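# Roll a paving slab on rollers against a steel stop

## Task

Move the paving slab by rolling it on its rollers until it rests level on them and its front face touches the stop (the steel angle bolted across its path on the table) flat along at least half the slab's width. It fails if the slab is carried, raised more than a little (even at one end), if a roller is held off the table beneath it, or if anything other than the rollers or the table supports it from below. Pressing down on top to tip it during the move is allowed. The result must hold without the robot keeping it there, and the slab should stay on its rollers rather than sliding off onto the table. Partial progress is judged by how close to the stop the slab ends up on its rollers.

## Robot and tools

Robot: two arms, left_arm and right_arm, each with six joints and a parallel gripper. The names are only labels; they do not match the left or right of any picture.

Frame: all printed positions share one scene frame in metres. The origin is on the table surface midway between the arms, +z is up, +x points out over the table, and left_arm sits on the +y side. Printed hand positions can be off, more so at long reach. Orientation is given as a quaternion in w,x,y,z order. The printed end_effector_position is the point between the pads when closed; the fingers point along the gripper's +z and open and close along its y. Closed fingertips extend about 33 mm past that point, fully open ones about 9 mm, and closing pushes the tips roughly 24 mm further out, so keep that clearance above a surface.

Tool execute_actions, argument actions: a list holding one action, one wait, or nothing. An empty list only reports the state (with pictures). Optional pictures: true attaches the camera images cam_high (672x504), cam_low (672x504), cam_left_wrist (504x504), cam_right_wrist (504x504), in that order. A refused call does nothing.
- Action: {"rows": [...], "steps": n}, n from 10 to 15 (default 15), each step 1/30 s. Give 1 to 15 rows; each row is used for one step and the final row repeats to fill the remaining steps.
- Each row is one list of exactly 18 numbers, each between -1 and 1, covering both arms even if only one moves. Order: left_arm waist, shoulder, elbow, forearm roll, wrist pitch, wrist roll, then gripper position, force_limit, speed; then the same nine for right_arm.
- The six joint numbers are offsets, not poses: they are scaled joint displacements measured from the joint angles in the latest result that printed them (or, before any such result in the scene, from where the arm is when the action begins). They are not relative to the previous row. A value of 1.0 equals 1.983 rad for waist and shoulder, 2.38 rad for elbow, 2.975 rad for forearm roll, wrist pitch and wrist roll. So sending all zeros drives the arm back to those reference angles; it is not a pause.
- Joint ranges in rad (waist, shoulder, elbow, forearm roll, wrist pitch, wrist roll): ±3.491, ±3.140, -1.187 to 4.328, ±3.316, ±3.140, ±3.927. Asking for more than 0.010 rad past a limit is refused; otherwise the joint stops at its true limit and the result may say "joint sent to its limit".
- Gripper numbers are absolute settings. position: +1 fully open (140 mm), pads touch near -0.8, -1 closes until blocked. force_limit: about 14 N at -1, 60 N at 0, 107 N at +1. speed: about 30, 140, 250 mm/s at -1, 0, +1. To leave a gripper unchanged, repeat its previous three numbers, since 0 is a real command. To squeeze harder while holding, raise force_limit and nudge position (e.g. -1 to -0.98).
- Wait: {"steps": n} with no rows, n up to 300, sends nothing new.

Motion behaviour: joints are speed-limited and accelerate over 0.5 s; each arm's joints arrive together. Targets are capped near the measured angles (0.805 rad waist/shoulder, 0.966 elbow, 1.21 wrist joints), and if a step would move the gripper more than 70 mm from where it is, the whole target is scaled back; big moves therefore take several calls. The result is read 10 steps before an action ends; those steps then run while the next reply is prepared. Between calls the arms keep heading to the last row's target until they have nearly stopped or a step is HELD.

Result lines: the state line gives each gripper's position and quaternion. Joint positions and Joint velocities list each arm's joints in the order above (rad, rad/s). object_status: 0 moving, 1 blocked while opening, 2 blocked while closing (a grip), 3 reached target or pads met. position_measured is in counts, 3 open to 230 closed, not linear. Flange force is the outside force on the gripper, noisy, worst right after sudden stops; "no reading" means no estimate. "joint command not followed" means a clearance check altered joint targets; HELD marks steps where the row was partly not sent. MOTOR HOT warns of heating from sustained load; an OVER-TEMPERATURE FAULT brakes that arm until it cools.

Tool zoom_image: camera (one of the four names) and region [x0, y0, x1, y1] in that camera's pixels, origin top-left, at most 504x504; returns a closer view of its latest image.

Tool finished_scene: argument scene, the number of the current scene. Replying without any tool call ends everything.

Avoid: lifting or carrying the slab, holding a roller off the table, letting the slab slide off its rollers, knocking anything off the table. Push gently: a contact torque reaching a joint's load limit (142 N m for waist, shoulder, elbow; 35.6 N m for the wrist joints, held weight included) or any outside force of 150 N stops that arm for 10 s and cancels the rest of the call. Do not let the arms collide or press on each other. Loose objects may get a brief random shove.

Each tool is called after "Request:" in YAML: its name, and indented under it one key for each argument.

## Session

Request:
execute_actions:
  actions: []

Scene clock: 0.00 s of 4350.00 s.
left_arm: end_effector_position=(+0.6475, -0.1623, +0.1335) position_measured=3 object_status=3 end_effector_quat_wxyz=(-0.112, +0.653, -0.457, +0.593) | right_arm: end_effector_position=(+0.1954, -0.6439, +0.3258) position_measured=3 object_status=3 end_effector_quat_wxyz=(-0.326, +0.815, +0.384, -0.285)
Joint positions: left_arm=[-0.942  0.605  0.188 -1.682 -0.619  2.681] | right_arm=[-0.348  0.279  0.249 -0.138 -2.429  2.687]
Joint velocities: left_arm=[ 0. -0.  0.  0.  0. -0.] | right_arm=[ 0.    -0.001  0.002 -0.001  0.    -0.001]
Flange force (N, the push that the arm receives, along the gripper's own x y z axes): no reading

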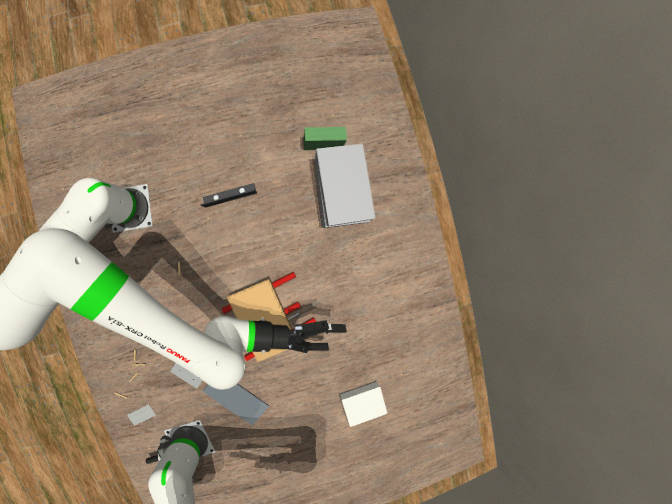

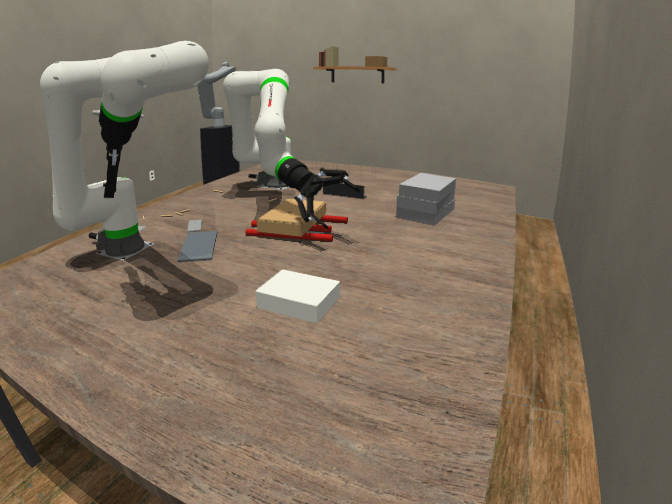

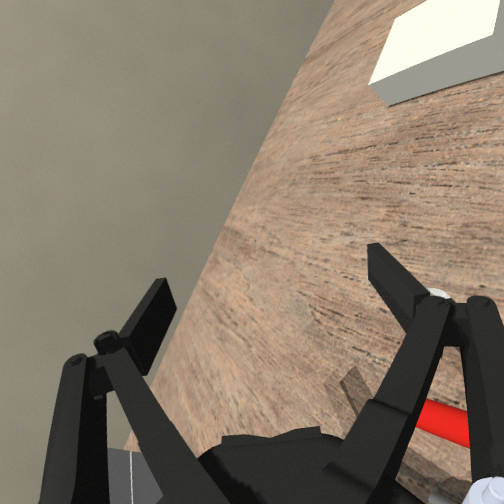

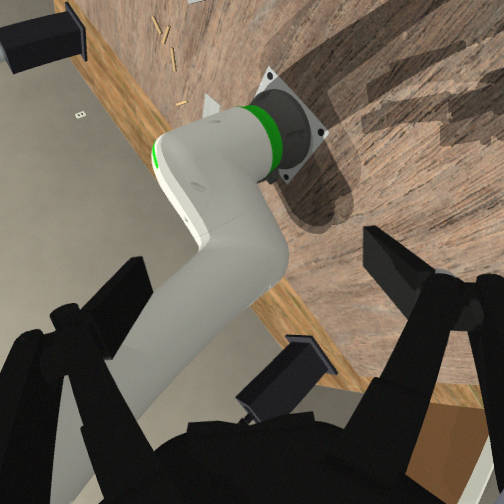

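Request:
execute_actions:
  actions:
    - {"rows":[[0,-0.2,0,0,0,0,-1,0,0,0,0,0,0,0,0,-1,0,0],[0,-0.2,0,0,0,0,-1,0,0,0,0,0,0,0,0,-1,0,0],[0,-0.2,0,0,0,0,-1,0,0,0,0,0,0,0,0,-1,0,0],[0,-0.2,0,0,0,0,-1,0,0,0,0,0,0,0,0,-1,0,0],[0,-0.2,0,0,0,0,-1,0,0,0,0,0,0,0,0,-1,0,0],[0,-0.25,0,0,0,0,-1,0,0,0,0,0,0,0,0,-1,0,0],[0,-0.25,0,0,0,0,-1,0,0,0,0,0,0,0,0,-1,0,0],[0,-0.25,0,0,0,0,-1,0,0,0,0,0,0,0,0,-1,0,0],[0,-0.25,0,0,0,0,-1,0,0,0,0,0,0,0,0,-1,0,0],[0.811,-0.329,-0.093,0.565,-0.322,-0.302,-1,0,0,0,0,0,0,0,0,-1,0,0]]}

Request:
execute_actions:
  actions:
    - {"steps":60}
  pictures: true

Request:
zoom_image:
  camera: "cam_high"
  region: [140,150,380,410]

Scene clock: 0.93 s of 4350.00 s.
left_arm: end_effector_position=(+0.6482, -0.1635, +0.1722) position_measured=29 object_status=0 end_effector_quat_wxyz=(-0.104, +0.649, -0.444, +0.610) | right_arm: end_effector_position=(+0.1954, -0.6439, +0.3258) position_measured=29 object_status=0 end_effector_quat_wxyz=(-0.326, +0.815, +0.384, -0.285)
Joint positions: left_arm=[-0.942  0.559  0.188 -1.682 -0.619  2.681] | right_arm=[-0.348  0.279  0.249 -0.138 -2.429  2.687]
Joint velocities: left_arm=[-0.    -0.581 -0.002  0.    -0.    -0.001] | right_arm=[ 0.001  0.001 -0.     0.001  0.    -0.001]
Flange force (N, the push that the arm receives, along the gripper's own x y z axes): left_arm=[-18.9 10.0 0.9] | right_arm=[1.0 4.5 0.8]
Steps of this call (steps 1 to 23: nothing new was sent; steps 24 to 28: the first 5 steps of this action). Readings (joint positions | what the end effector reports):
24: left_arm=[-0.942 0.605 0.188 -1.682 -0.619 2.681] | right_arm=[-0.348 0.279 0.249 -0.138 -2.429 2.687] | left_arm position_measured=3 object_status=0 | right_arm position_measured=3 object_status=0
25: left_arm=[-0.942 0.602 0.188 -1.682 -0.619 2.681] | right_arm=[-0.348 0.279 0.249 -0.138 -2.429 2.687] | left_arm position_measured=7 object_status=0 | right_arm position_measured=7 object_status=0
27: left_arm=[-0.942 0.579 0.188 -1.682 -0.619 2.681] | right_arm=[-0.348 0.279 0.249 -0.138 -2.429 2.687] | left_arm position_measured=22 object_status=0 | right_arm position_measured=22 object_status=0
28: the state above

Scene clock: 2.93 s of 4350.00 s.
left_arm: end_effector_position=(+0.5557, +0.5072, +0.1978) position_measured=233 object_status=3 end_effector_quat_wxyz=(-0.182, +0.959, +0.188, +0.114) | right_arm: end_effector_position=(+0.1954, -0.6439, +0.3258) position_measured=233 object_status=3 end_effector_quat_wxyz=(-0.326, +0.815, +0.384, -0.285)
Joint positions: left_arm=[ 0.153  0.066  0.017 -0.406 -1.363  1.983] | right_arm=[-0.348  0.279  0.249 -0.138 -2.429  2.687]
Joint velocities: left_arm=[ 1.034 -0.229 -0.099  0.812 -0.428 -0.401] | right_arm=[ 0.    -0.001  0.     0.003  0.    -0.   ]
Flange force (N, the push that the arm receives, along the gripper's own x y z axes): left_arm=[-8.8 -3.5 11.2] | right_arm=[1.4 4.0 0.4]
Kept back: nothing.
Steps of this call (steps 1 to 10: the last 10 steps of your previous action; steps 11 to 60: the robot went on to your last target). Readings (joint positions | what the end effector reports):
1: left_arm=[-0.942 0.541 0.188 -1.682 -0.619 2.681] | right_arm=[-0.348 0.279 0.249 -0.138 -2.429 2.687] | left_arm position_measured=37 object_status=0 | right_arm position_measured=37 object_status=0
2: left_arm=[-0.942 0.524 0.188 -1.682 -0.619 2.681] | right_arm=[-0.348 0.279 0.249 -0.138 -2.429 2.687] | left_arm position_measured=45 object_status=0 | right_arm position_measured=45 object_status=0
4: left_arm=[-0.942 0.490 0.188 -1.682 -0.619 2.681] | right_arm=[-0.348 0.279 0.249 -0.138 -2.429 2.687] | left_arm position_measured=60 object_status=0 | right_arm position_measured=60 object_status=0
8: left_arm=[-0.921 0.445 0.183 -1.652 -0.645 2.657] | right_arm=[-0.348 0.279 0.249 -0.138 -2.429 2.687] | left_arm position_measured=90 object_status=0 | right_arm position_measured=90 object_status=0
60: the state above

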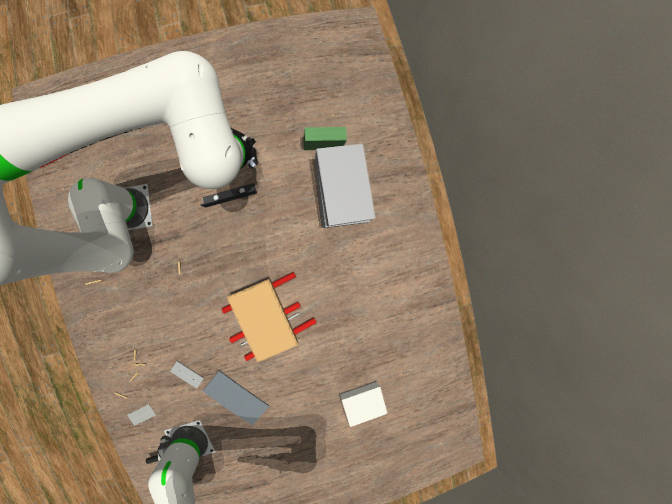

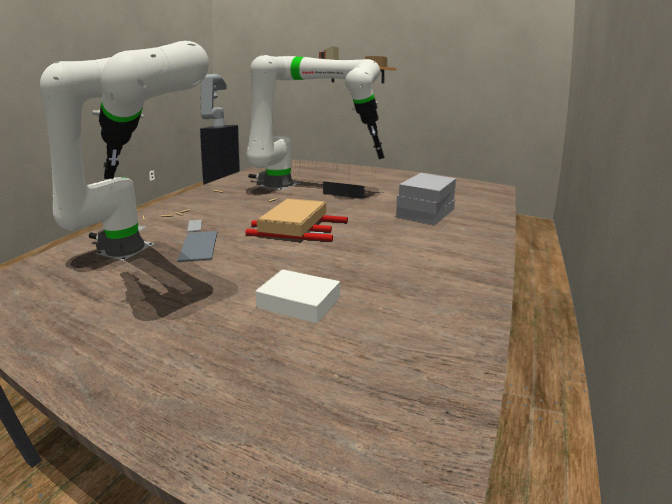

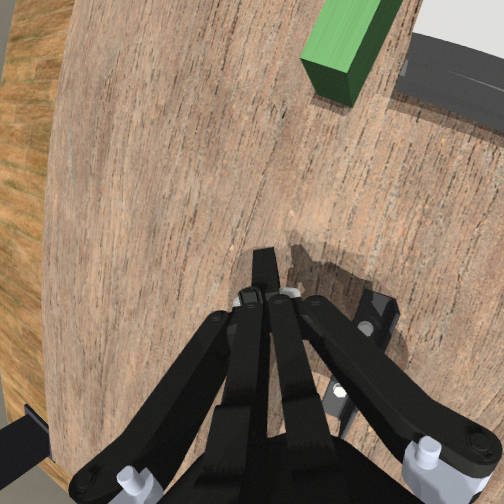

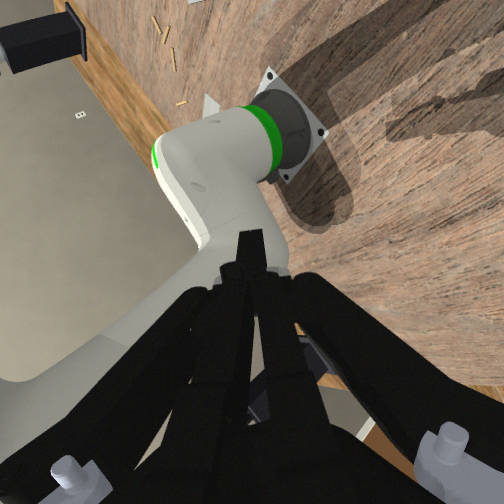

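Region (140, 150, 380, 410) of cam_high's 672x504 image, scaled by 1.938, with more detail than that image has; it fills the left 465 columns of this view, and the rest is white.

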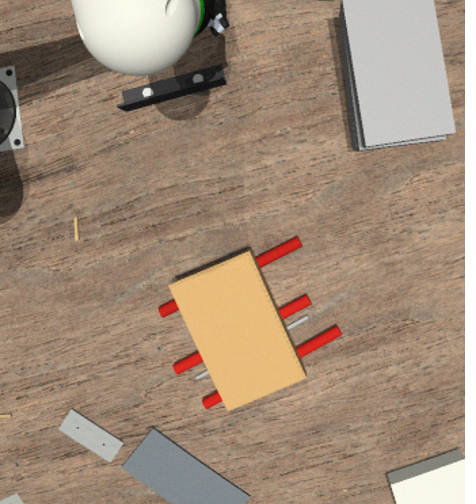

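Request:
execute_actions:
  actions:
    - {"rows":[[0.26,0,0,0.14,0,0,-1,0,0,0.5,0.091,0.105,0.046,0.284,-0.518,-1,0,0]]}

Request:
execute_actions:
  actions:
    - {"steps":40}
  pictures: true

Scene clock: 14.23 s of 4350.00 s.
left_arm: end_effector_position=(+0.4949, +0.5929, +0.2367) position_measured=233 object_status=3 end_effector_quat_wxyz=(-0.002, +0.917, +0.398, +0.029) | right_arm: end_effector_position=(+0.2195, -0.6375, +0.3126) position_measured=233 object_status=3 end_effector_quat_wxyz=(-0.291, +0.832, +0.376, -0.286)
Joint positions: left_arm=[ 0.667 -0.011 -0.017  0.003 -1.506  1.848] | right_arm=[-0.3    0.289  0.263 -0.13  -2.379  2.615]
Joint velocities: left_arm=[0.008 0.511 0.218 0.05  0.942 0.877] | right_arm=[ 0.688  0.155  0.213  0.117  0.712 -1.022]
Flange force (N, the push that the arm receives, along the gripper's own x y z axes): left_arm=[-31.5 -15.3 5.5] | right_arm=[-20.1 5.7 2.7]
Steps of this call (steps 1 to 45: the robot went on to your last target; steps 46 to 110: nothing new was sent; then 7.47 s passed at rest; steps 111 to 115: the first 5 steps of this action). Readings (joint positions | what the end effector reports):
111: left_arm=[0.667 -0.047 -0.033 -0.001 -1.577 1.782] | right_arm=[-0.348 0.279 0.249 -0.138 -2.429 2.687] | left_arm position_measured=233 object_status=3 | right_arm position_measured=233 object_status=3
112: left_arm=[0.667 -0.046 -0.032 -0.001 -1.573 1.786] | right_arm=[-0.345 0.279 0.250 -0.138 -2.426 2.682] | left_arm position_measured=233 object_status=3 | right_arm position_measured=233 object_status=3
114: left_arm=[0.667 -0.027 -0.024 0.001 -1.537 1.820] | right_arm=[-0.321 0.285 0.257 -0.133 -2.400 2.646] | left_arm position_measured=233 object_status=3 | right_arm position_measured=233 object_status=3
115: the state above

Scene clock: 15.57 s of 4350.00 s.
left_arm: end_effector_position=(+0.5529, +0.6253, +0.2221) position_measured=233 object_status=3 end_effector_quat_wxyz=(+0.000, +0.885, +0.459, +0.079) | right_arm: end_effector_position=(+0.5211, -0.2608, +0.2123) position_measured=233 object_status=3 end_effector_quat_wxyz=(+0.008, +0.985, +0.167, -0.037)
Joint positions: left_arm=[ 0.668  0.066  0.017  0.01  -1.363  1.983] | right_arm=[ 0.53   0.439  0.471 -0.016 -1.677  1.325]
Joint velocities: left_arm=[ 0.001  0.001 -0.001  0.     0.    -0.   ] | right_arm=[ 0.543  0.096  0.132  0.073  0.442 -0.846]
Flange force (N, the push that the arm receives, along the gripper's own x y z axes): left_arm=[-6.9 -10.4 8.2] | right_arm=[11.4 -0.8 -2.4]
Kept back: nothing.
Steps of this call (steps 1 to 10: the last 10 steps of your previous action; steps 11 to 40: the robot went on to your last target). Readings (joint positions | what the end effector reports):
1: left_arm=[0.667 0.007 -0.010 0.004 -1.475 1.878] | right_arm=[-0.276 0.295 0.271 -0.126 -2.354 2.579] | left_arm position_measured=233 object_status=3 | right_arm position_measured=233 object_status=3
2: left_arm=[0.668 0.022 -0.003 0.006 -1.446 1.905] | right_arm=[-0.253 0.300 0.278 -0.122 -2.331 2.544] | left_arm position_measured=233 object_status=3 | right_arm position_measured=233 object_status=3
4: left_arm=[0.668 0.048 0.008 0.009 -1.398 1.950] | right_arm=[-0.208 0.309 0.290 -0.115 -2.288 2.477] | left_arm position_measured=233 object_status=3 | right_arm position_measured=233 object_status=3
8: left_arm=[0.668 0.065 0.016 0.010 -1.365 1.981] | right_arm=[-0.119 0.325 0.313 -0.102 -2.210 2.343] | left_arm position_measured=233 object_status=3 | right_arm position_measured=233 object_status=3
40: the state above

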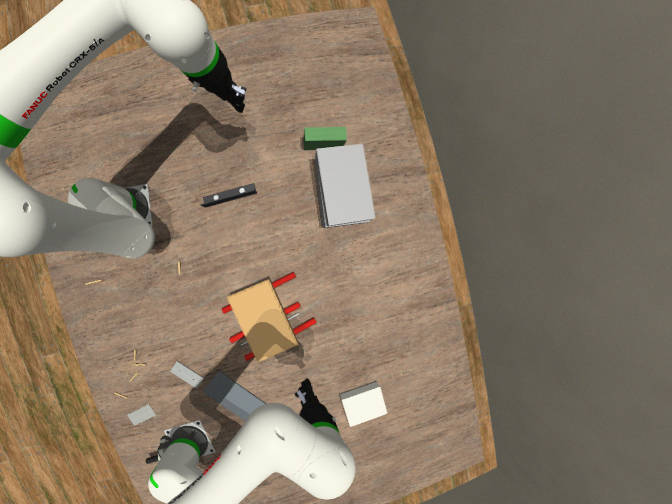

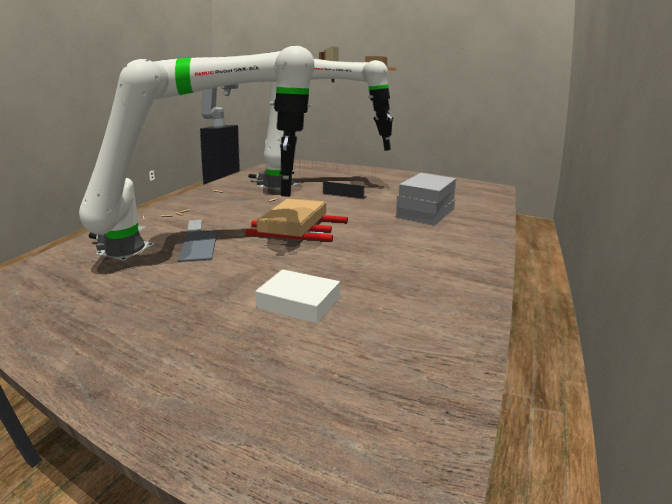

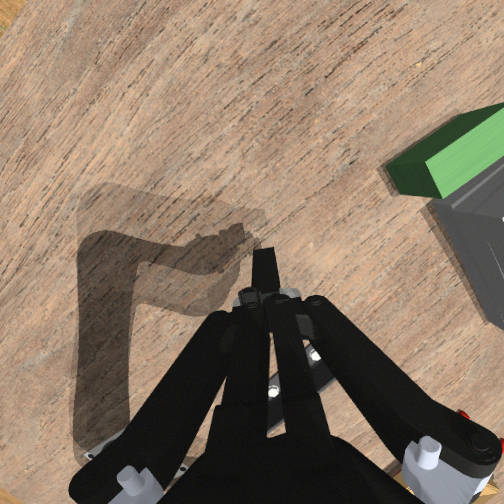

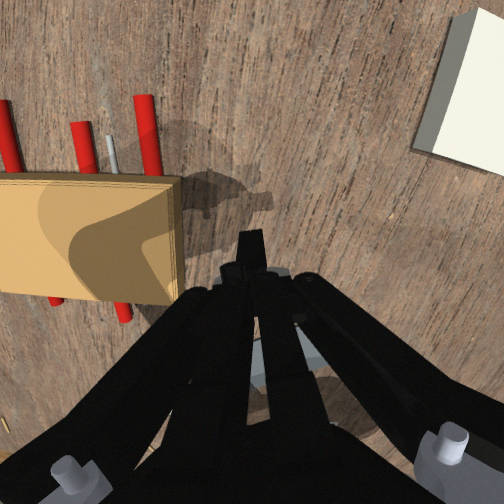

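Request:
execute_actions:
  actions:
    - {"rows":[[0,0,0,0,0,0,-1,0,0,0.057,0.025,-0.109,0.005,0.128,-0.06,-1,0,0]]}

Request:
execute_actions:
  actions:
    - {"steps":22}
  pictures: true

Scene clock: 16.10 s of 4350.00 s.
left_arm: end_effector_position=(+0.5529, +0.6253, +0.2221) position_measured=233 object_status=3 end_effector_quat_wxyz=(+0.000, +0.885, +0.459, +0.079) | right_arm: end_effector_position=(+0.5307, -0.1760, +0.1850) position_measured=233 object_status=3 end_effector_quat_wxyz=(-0.006, +0.991, +0.134, +0.009)
Joint positions: left_arm=[ 0.668  0.066  0.017  0.01  -1.363  1.983] | right_arm=[ 0.643  0.465  0.442 -0.001 -1.526  1.146]
Joint velocities: left_arm=[ 0.001 -0.001  0.001  0.     0.    -0.001] | right_arm=[-0.001  0.087 -0.828 -0.001  0.824 -0.001]
Flange force (N, the push that the arm receives, along the gripper's own x y z axes): left_arm=[-5.6 -5.4 7.4] | right_arm=[-0.5 -0.6 -16.5]
Steps of this call (steps 1 to 11: the robot went on to your last target; steps 12 to 16: the first 5 steps of this action). Readings (joint positions | what the end effector reports):
12: left_arm=[0.668 0.066 0.017 0.010 -1.363 1.983] | right_arm=[0.643 0.459 0.499 -0.001 -1.584 1.146] | left_arm position_measured=233 object_status=3 | right_arm position_measured=233 object_status=3
13: left_arm=[0.668 0.066 0.017 0.010 -1.363 1.983] | right_arm=[0.643 0.459 0.495 -0.001 -1.580 1.146] | left_arm position_measured=233 object_status=3 | right_arm position_measured=233 object_status=3
15: left_arm=[0.668 0.066 0.017 0.010 -1.363 1.983] | right_arm=[0.643 0.462 0.467 -0.001 -1.551 1.146] | left_arm position_measured=233 object_status=3 | right_arm position_measured=233 object_status=3
16: the state above

Scene clock: 16.83 s of 4350.00 s.
left_arm: end_effector_position=(+0.5529, +0.6253, +0.2221) position_measured=233 object_status=3 end_effector_quat_wxyz=(+0.000, +0.885, +0.459, +0.079) | right_arm: end_effector_position=(+0.5181, -0.1865, +0.0728) position_measured=233 object_status=3 end_effector_quat_wxyz=(+0.000, +0.991, +0.134, -0.001)
Joint positions: left_arm=[ 0.668  0.066  0.017  0.01  -1.363  1.983] | right_arm=[ 0.643  0.489  0.212 -0.001 -1.297  1.146]
Joint velocities: left_arm=[-0.    -0.001  0.002 -0.    -0.    -0.   ] | right_arm=[ 0.001  0.001 -0.001 -0.001 -0.    -0.   ]
Flange force (N, the push that the arm receives, along the gripper's own x y z axes): left_arm=[-8.9 -8.1 8.9] | right_arm=[2.2 -0.7 4.2]
Kept back: nothing.
Steps of this call (steps 1 to 10: the last 10 steps of your previous action; steps 11 to 22: the robot went on to your last target). Readings (joint positions | what the end effector reports):
1: left_arm=[0.668 0.066 0.017 0.010 -1.363 1.983] | right_arm=[0.643 0.468 0.413 -0.001 -1.497 1.146] | left_arm position_measured=233 object_status=3 | right_arm position_measured=233 object_status=3
2: left_arm=[0.668 0.066 0.017 0.010 -1.363 1.983] | right_arm=[0.643 0.471 0.384 -0.001 -1.469 1.146] | left_arm position_measured=233 object_status=3 | right_arm position_measured=233 object_status=3
4: left_arm=[0.668 0.066 0.017 0.010 -1.363 1.983] | right_arm=[0.643 0.476 0.332 -0.001 -1.416 1.146] | left_arm position_measured=233 object_status=3 | right_arm position_measured=233 object_status=3
8: left_arm=[0.668 0.066 0.017 0.010 -1.363 1.983] | right_arm=[0.643 0.486 0.240 -0.001 -1.325 1.146] | left_arm position_measured=233 object_status=3 | right_arm position_measured=233 object_status=3
22: the state above

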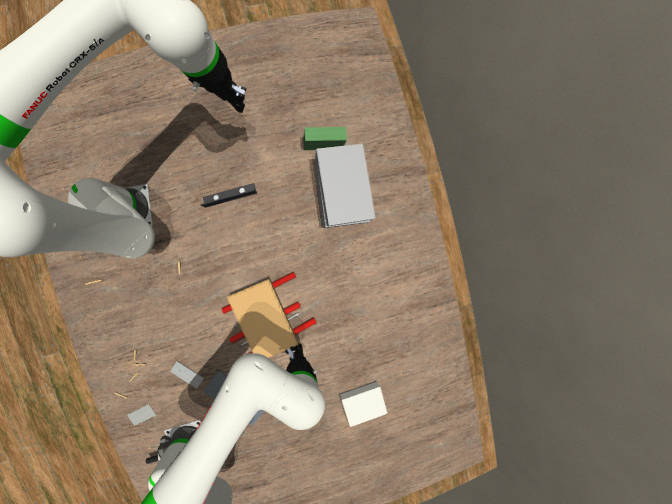

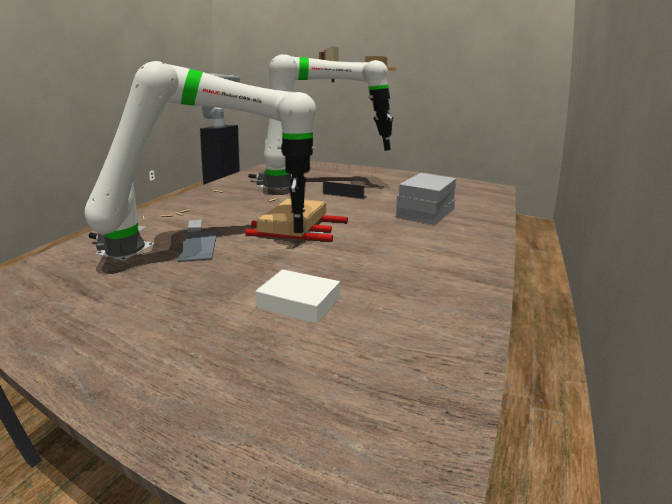

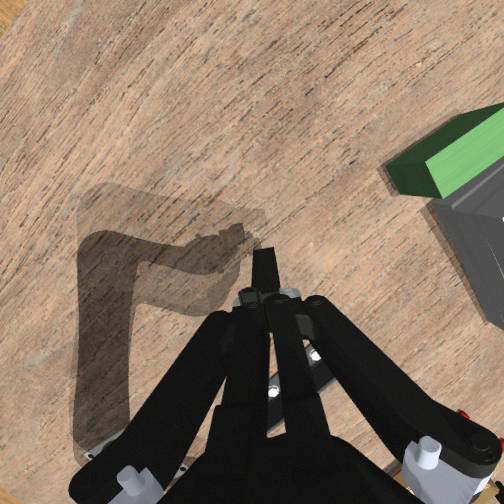

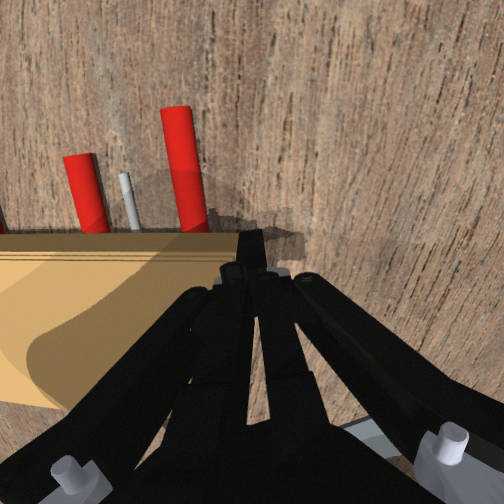

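Request:
execute_actions:
  actions:
    - {"rows":[[0,0,0,0,0,0,-1,0,0,0.004,0.002,0.003,0,-0.001,-0.003,-1,0,0],[0,0,0,0,0,0,-1,0,0,0.008,0.005,0.006,0,-0.002,-0.005,-1,0,0],[0,0,0,0,0,0,-1,0,0,0.011,0.007,0.008,0,-0.002,-0.007,-1,0,0],[0,0,0,0,0,0,-1,0,0,0.014,0.008,0.010,0,-0.003,-0.009,-1,0,0],[0,0,0,0,0,0,-1,0,0,0.017,0.010,0.013,0,-0.003,-0.011,-1,0,0],[0,0,0,0,0,0,-1,0,0,0.020,0.012,0.015,0,-0.004,-0.013,-1,0,0],[0,0,0,0,0,0,-1,0,0,0.023,0.013,0.017,0,-0.005,-0.015,-1,0,0],[0,0,0,0,0,0,-1,0,0,0.026,0.015,0.019,0,-0.005,-0.017,-1,0,0],[0,0,0,0,0,0,-1,0,0,0.029,0.017,0.021,0,-0.006,-0.019,-1,0,0],[0,0,0,0,0,0,-1,0,0,0.032,0.019,0.023,0,-0.006,-0.021,-1,0,0],[0,0,0,0,0,0,-1,0,0,0.035,0.020,0.026,0,-0.007,-0.023,-1,0,0],[0,0,0,0,0,0,-1,0,0,0.038,0.022,0.028,0,-0.008,-0.025,-1,0,0],[0,0,0,0,0,0,-1,0,0,0.042,0.025,0.031,0,-0.008,-0.028,-1,0,0]]}

Request:
execute_actions:
  actions:
    - {"steps":35}
  pictures: true

Scene clock: 17.90 s of 4350.00 s.
left_arm: end_effector_position=(+0.5529, +0.6253, +0.2221) position_measured=233 object_status=3 end_effector_quat_wxyz=(+0.000, +0.885, +0.459, +0.079) | right_arm: end_effector_position=(+0.5162, -0.1751, +0.0725) position_measured=233 object_status=3 end_effector_quat_wxyz=(+0.001, +0.991, +0.134, -0.002)
Joint positions: left_arm=[ 0.668  0.066  0.017  0.01  -1.363  1.983] | right_arm=[ 0.66   0.499  0.226 -0.001 -1.301  1.13 ]
Joint velocities: left_arm=[0.001 0.001 0.    0.    0.001 0.   ] | right_arm=[ 0.17   0.094  0.143 -0.003 -0.048 -0.155]
Flange force (N, the push that the arm receives, along the gripper's own x y z axes): left_arm=[-6.1 -7.8 7.4] | right_arm=[-2.2 -2.9 6.3]
Steps of this call (steps 1 to 15: the robot went on to your last target; steps 16 to 27: nothing new was sent; steps 28 to 32: the first 5 steps of this action). Readings (joint positions | what the end effector reports):
28: left_arm=[0.668 0.066 0.017 0.010 -1.363 1.983] | right_arm=[0.643 0.489 0.212 -0.001 -1.297 1.146] | left_arm position_measured=233 object_status=3 | right_arm position_measured=233 object_status=3
29: left_arm=[0.668 0.066 0.017 0.010 -1.363 1.983] | right_arm=[0.645 0.490 0.213 -0.001 -1.297 1.143] | left_arm position_measured=233 object_status=3 | right_arm position_measured=233 object_status=3
31: left_arm=[0.668 0.066 0.017 0.010 -1.363 1.983] | right_arm=[0.654 0.495 0.221 -0.001 -1.300 1.135] | left_arm position_measured=233 object_status=3 | right_arm position_measured=233 object_status=3
32: the state above

Scene clock: 19.07 s of 4350.00 s.
left_arm: end_effector_position=(+0.5529, +0.6253, +0.2221) position_measured=233 object_status=3 end_effector_quat_wxyz=(+0.000, +0.885, +0.459, +0.079) | right_arm: end_effector_position=(+0.5069, -0.1275, +0.0728) position_measured=233 object_status=3 end_effector_quat_wxyz=(+0.000, +0.991, +0.134, -0.001)
Joint positions: left_arm=[ 0.668  0.066  0.017  0.01  -1.363  1.983] | right_arm=[ 0.727  0.538  0.285 -0.001 -1.32   1.063]
Joint velocities: left_arm=[ 0.001  0.    -0.    -0.    -0.001  0.001] | right_arm=[ 0.     0.     0.     0.001  0.002 -0.   ]
Flange force (N, the push that the arm receives, along the gripper's own x y z axes): left_arm=[-6.3 -8.1 7.4] | right_arm=[2.4 -1.7 4.8]
Kept back: nothing.
Steps of this call (steps 1 to 10: the last 10 steps of your previous action; steps 11 to 30: the robot went on to your last target; steps 31 to 35: nothing new was sent). Readings (joint positions | what the end effector reports):
1: left_arm=[0.668 0.066 0.017 0.010 -1.363 1.983] | right_arm=[0.665 0.502 0.231 -0.001 -1.303 1.125] | left_arm position_measured=233 object_status=3 | right_arm position_measured=233 object_status=3
2: left_arm=[0.668 0.066 0.017 0.010 -1.363 1.983] | right_arm=[0.671 0.505 0.236 -0.001 -1.305 1.119] | left_arm position_measured=233 object_status=3 | right_arm position_measured=233 object_status=3
4: left_arm=[0.668 0.066 0.017 0.010 -1.363 1.983] | right_arm=[0.683 0.512 0.247 -0.001 -1.309 1.108] | left_arm position_measured=233 object_status=3 | right_arm position_measured=233 object_status=3
8: left_arm=[0.668 0.066 0.017 0.010 -1.363 1.983] | right_arm=[0.706 0.525 0.267 -0.001 -1.316 1.084] | left_arm position_measured=233 object_status=3 | right_arm position_measured=233 object_status=3
35: the state above
All arms were judged still, so your last target was given up. Only a new action makes them travel on or press farther. Fingers that are still opening or closing keep moving.

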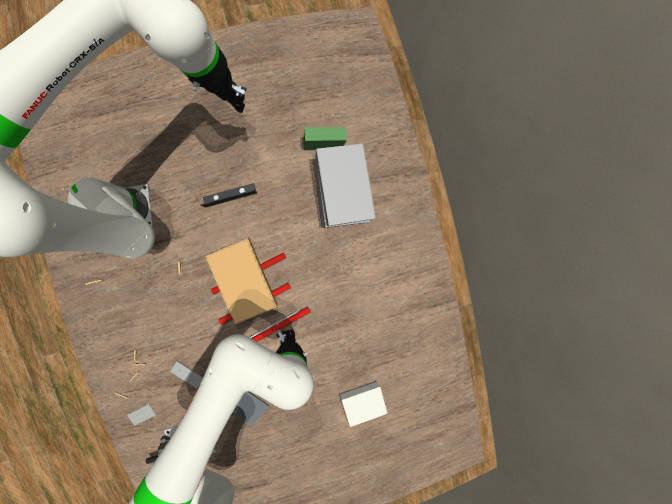

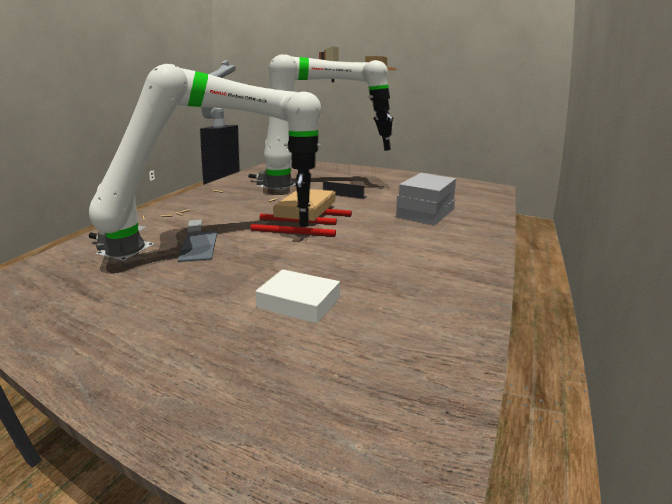

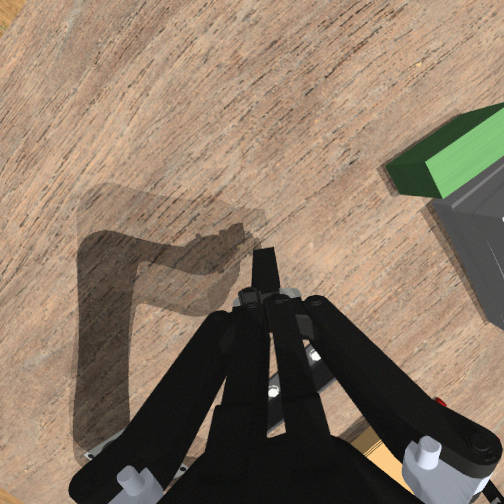

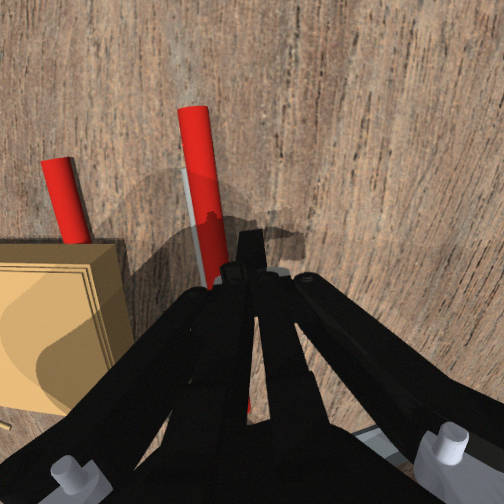

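Request:
execute_actions:
  actions:
    - {"rows":[[0,0,0,0,0,0,-1,0,0,0.011,0.006,0.02,0,-0.012,-0.007,-1,0,0],[0,0,0,0,0,0,-1,0,0,0.011,0.006,0.02,0,-0.012,-0.007,-1,0,0],[0,0,0,0,0,0,-1,0,0,0.011,0.006,0.02,0,-0.012,-0.007,-1,0,0],[0,0,0,0,0,0,-1,0,0,0.011,0.006,0.008,0,-0.002,-0.007,-1,0,0],[0,0,0,0,0,0,-1,0,0,0.011,0.007,-0.002,0,0.006,-0.007,-1,0,0]]}

Request:
execute_actions:
  actions:
    - {"steps":20}
  pictures: true

Scene clock: 20.20 s of 4350.00 s.
left_arm: end_effector_position=(+0.5529, +0.6253, +0.2221) position_measured=233 object_status=3 end_effector_quat_wxyz=(+0.000, +0.885, +0.459, +0.079) | right_arm: end_effector_position=(+0.5053, -0.1135, +0.0818) position_measured=233 object_status=3 end_effector_quat_wxyz=(-0.000, +0.991, +0.134, -0.001)
Joint positions: left_arm=[ 0.668  0.066  0.017  0.01  -1.363  1.983] | right_arm=[ 0.744  0.547  0.321 -0.001 -1.345  1.046]
Joint velocities: left_arm=[-0.    -0.     0.002 -0.     0.    -0.001] | right_arm=[ 0.108  0.057  0.144 -0.    -0.025 -0.093]
Flange force (N, the push that the arm receives, along the gripper's own x y z axes): left_arm=[-5.8 -6.7 8.0] | right_arm=[1.8 -10.1 -11.2]
Steps of this call (steps 1 to 29: nothing new was sent; steps 30 to 34: the first 5 steps of this action). Readings (joint positions | what the end effector reports):
30: left_arm=[0.668 0.066 0.017 0.010 -1.363 1.983] | right_arm=[0.727 0.538 0.286 -0.001 -1.321 1.063] | left_arm position_measured=233 object_status=3 | right_arm position_measured=233 object_status=3
31: left_arm=[0.668 0.066 0.017 0.010 -1.363 1.983] | right_arm=[0.728 0.539 0.290 -0.001 -1.324 1.061] | left_arm position_measured=233 object_status=3 | right_arm position_measured=233 object_status=3
33: left_arm=[0.668 0.066 0.017 0.010 -1.363 1.983] | right_arm=[0.739 0.545 0.313 -0.001 -1.341 1.051] | left_arm position_measured=233 object_status=3 | right_arm position_measured=233 object_status=3
34: the state above

Scene clock: 20.87 s of 4350.00 s.
left_arm: end_effector_position=(+0.5529, +0.6253, +0.2221) position_measured=233 object_status=3 end_effector_quat_wxyz=(+0.000, +0.885, +0.459, +0.079) | right_arm: end_effector_position=(+0.5010, -0.1141, +0.0621) position_measured=233 object_status=3 end_effector_quat_wxyz=(+0.001, +0.991, +0.134, -0.002)
Joint positions: left_arm=[ 0.668  0.066  0.017  0.01  -1.363  1.983] | right_arm=[ 0.748  0.552  0.281 -0.001 -1.303  1.042]
Joint velocities: left_arm=[ 0.001 -0.001 -0.002  0.    -0.    -0.   ] | right_arm=[ 0.     0.001  0.    -0.001 -0.001 -0.   ]
Flange force (N, the push that the arm receives, along the gripper's own x y z axes): left_arm=[-7.1 -6.0 8.1] | right_arm=[4.0 -2.2 3.9]
Kept back: nothing.
Steps of this call (steps 1 to 10: the last 10 steps of your previous action; steps 11 to 20: the robot went on to your last target). Readings (joint positions | what the end effector reports):
1: left_arm=[0.668 0.066 0.017 0.010 -1.363 1.983] | right_arm=[0.746 0.549 0.322 -0.001 -1.343 1.044] | left_arm position_measured=233 object_status=3 | right_arm position_measured=233 object_status=3
2: left_arm=[0.668 0.066 0.017 0.010 -1.363 1.983] | right_arm=[0.747 0.550 0.317 -0.001 -1.334 1.043] | left_arm position_measured=233 object_status=3 | right_arm position_measured=233 object_status=3
4: left_arm=[0.668 0.066 0.017 0.010 -1.363 1.983] | right_arm=[0.748 0.552 0.293 -0.001 -1.314 1.043] | left_arm position_measured=233 object_status=3 | right_arm position_measured=233 object_status=3
8: left_arm=[0.668 0.066 0.017 0.010 -1.363 1.983] | right_arm=[0.748 0.552 0.281 -0.001 -1.303 1.042] | left_arm position_measured=233 object_status=3 | right_arm position_measured=233 object_status=3
20: the state above

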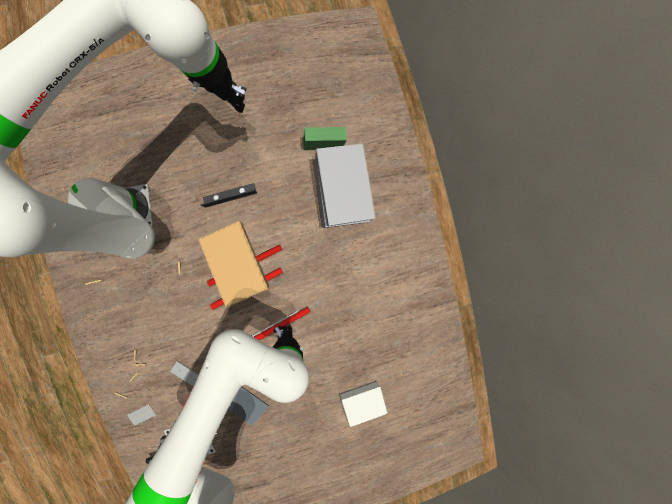

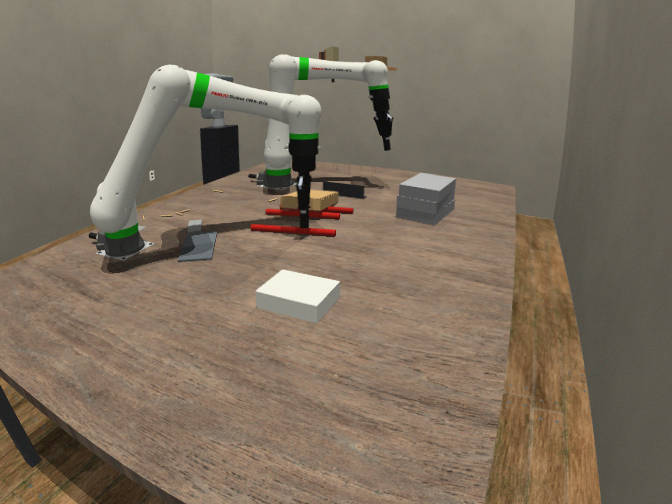

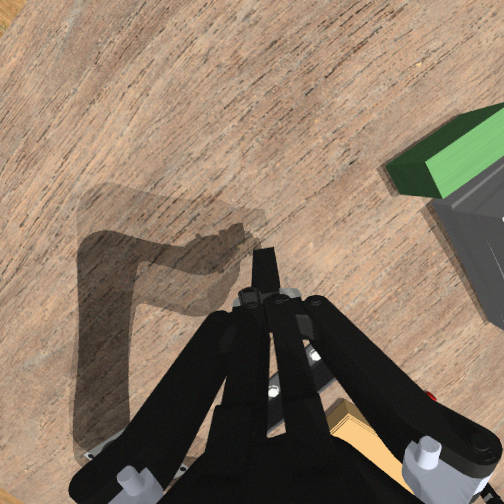

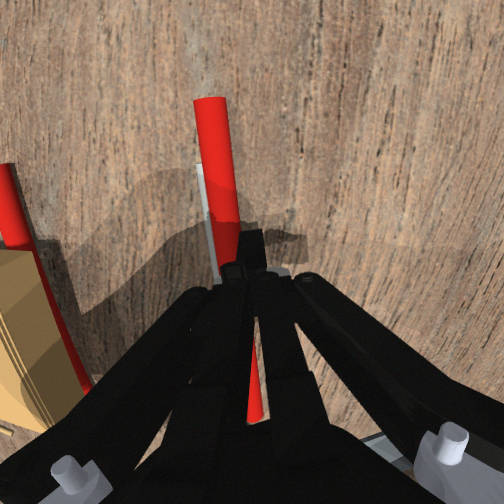

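Request:
execute_actions:
  actions: []

Request:
zoom_image:
  camera: "cam_high"
  region: [160,160,360,360]

Request:
zoom_image:
  camera: "cam_low"
  region: [230,160,400,250]

Scene clock: 21.30 s of 4350.00 s.
left_arm: end_effector_position=(+0.5529, +0.6253, +0.2221) position_measured=233 object_status=3 end_effector_quat_wxyz=(+0.000, +0.885, +0.459, +0.079) | right_arm: end_effector_position=(+0.5010, -0.1140, +0.0621) position_measured=233 object_status=3 end_effector_quat_wxyz=(+0.001, +0.991, +0.134, -0.002)
Joint positions: left_arm=[ 0.668  0.066  0.017  0.01  -1.363  1.983] | right_arm=[ 0.748  0.552  0.281 -0.001 -1.303  1.042]
Joint velocities: left_arm=[-0.001 -0.     0.     0.     0.001 -0.   ] | right_arm=[-0.001  0.002 -0.    -0.001  0.001 -0.   ]
Flange force (N, the push that the arm receives, along the gripper's own x y z axes): left_arm=[-5.5 -7.4 8.8] | right_arm=[2.7 -1.4 4.2]
Kept back: nothing.
Steps of this call (steps 1 to 13: the robot went on to your last target). Readings (joint positions | what the end effector reports):
1: left_arm=[0.668 0.066 0.017 0.010 -1.363 1.983] | right_arm=[0.748 0.552 0.281 -0.001 -1.303 1.042] | left_arm position_measured=233 object_status=3 | right_arm position_measured=233 object_status=3
2: left_arm=[0.668 0.066 0.017 0.010 -1.363 1.983] | right_arm=[0.748 0.552 0.281 -0.001 -1.303 1.042] | left_arm position_measured=233 object_status=3 | right_arm position_measured=233 object_status=3
4: left_arm=[0.668 0.066 0.017 0.010 -1.363 1.983] | right_arm=[0.748 0.552 0.281 -0.001 -1.303 1.042] | left_arm position_measured=233 object_status=3 | right_arm position_measured=233 object_status=3
8: left_arm=[0.668 0.066 0.017 0.010 -1.363 1.983] | right_arm=[0.748 0.552 0.281 -0.001 -1.303 1.042] | left_arm position_measured=233 object_status=3 | right_arm position_measured=233 object_status=3
13: the state above
All arms were judged still, so your last target was given up. Only a new action makes them travel on or press farther. Fingers that are still opening or closing keep moving.

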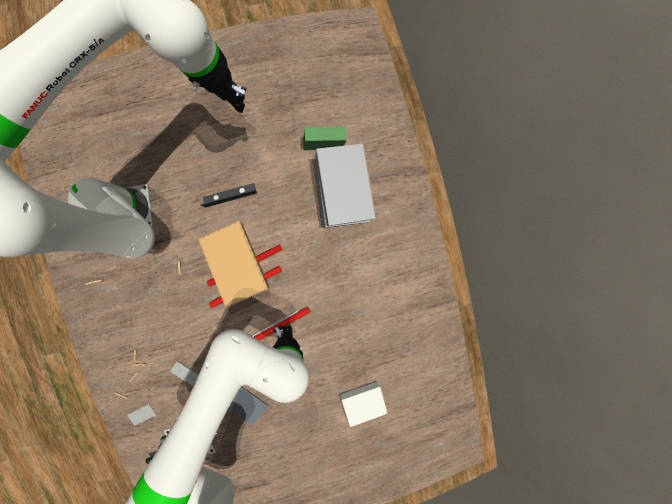

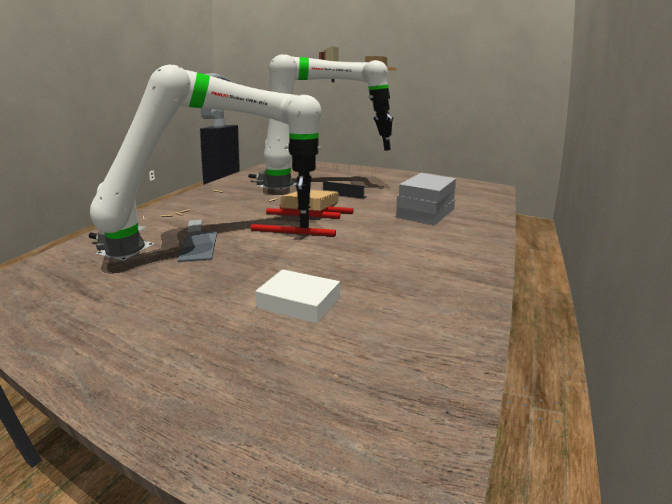

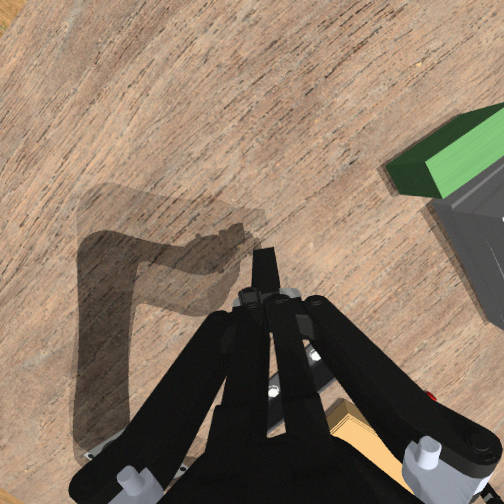

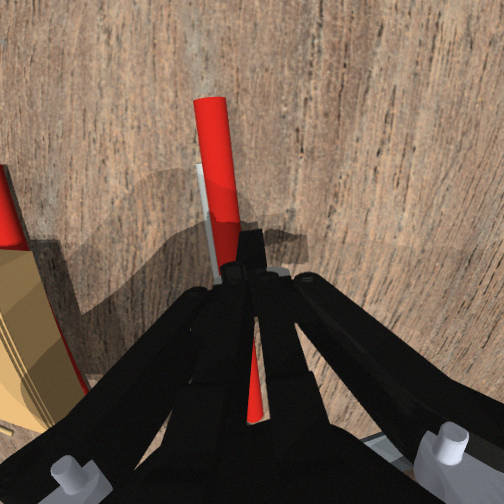

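Region (160, 160, 360, 360) of cam_high's 672x504 image, scaled by 2.520, with more detail than that image has.

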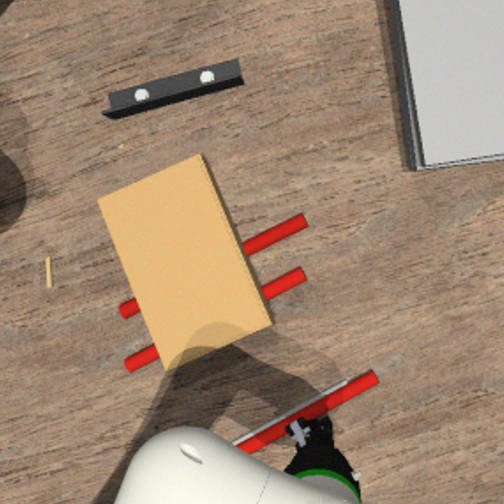

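Region (230, 160, 400, 250) of cam_low's 672x504 image, scaled by 2.965, with more detail than that image has; it fills the top 267 rows of this view, and the rest is white.

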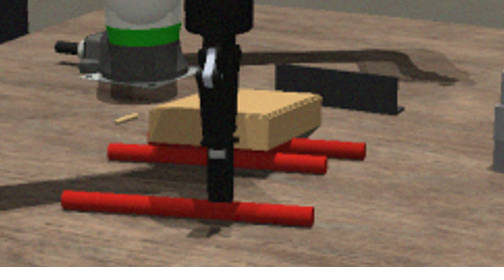

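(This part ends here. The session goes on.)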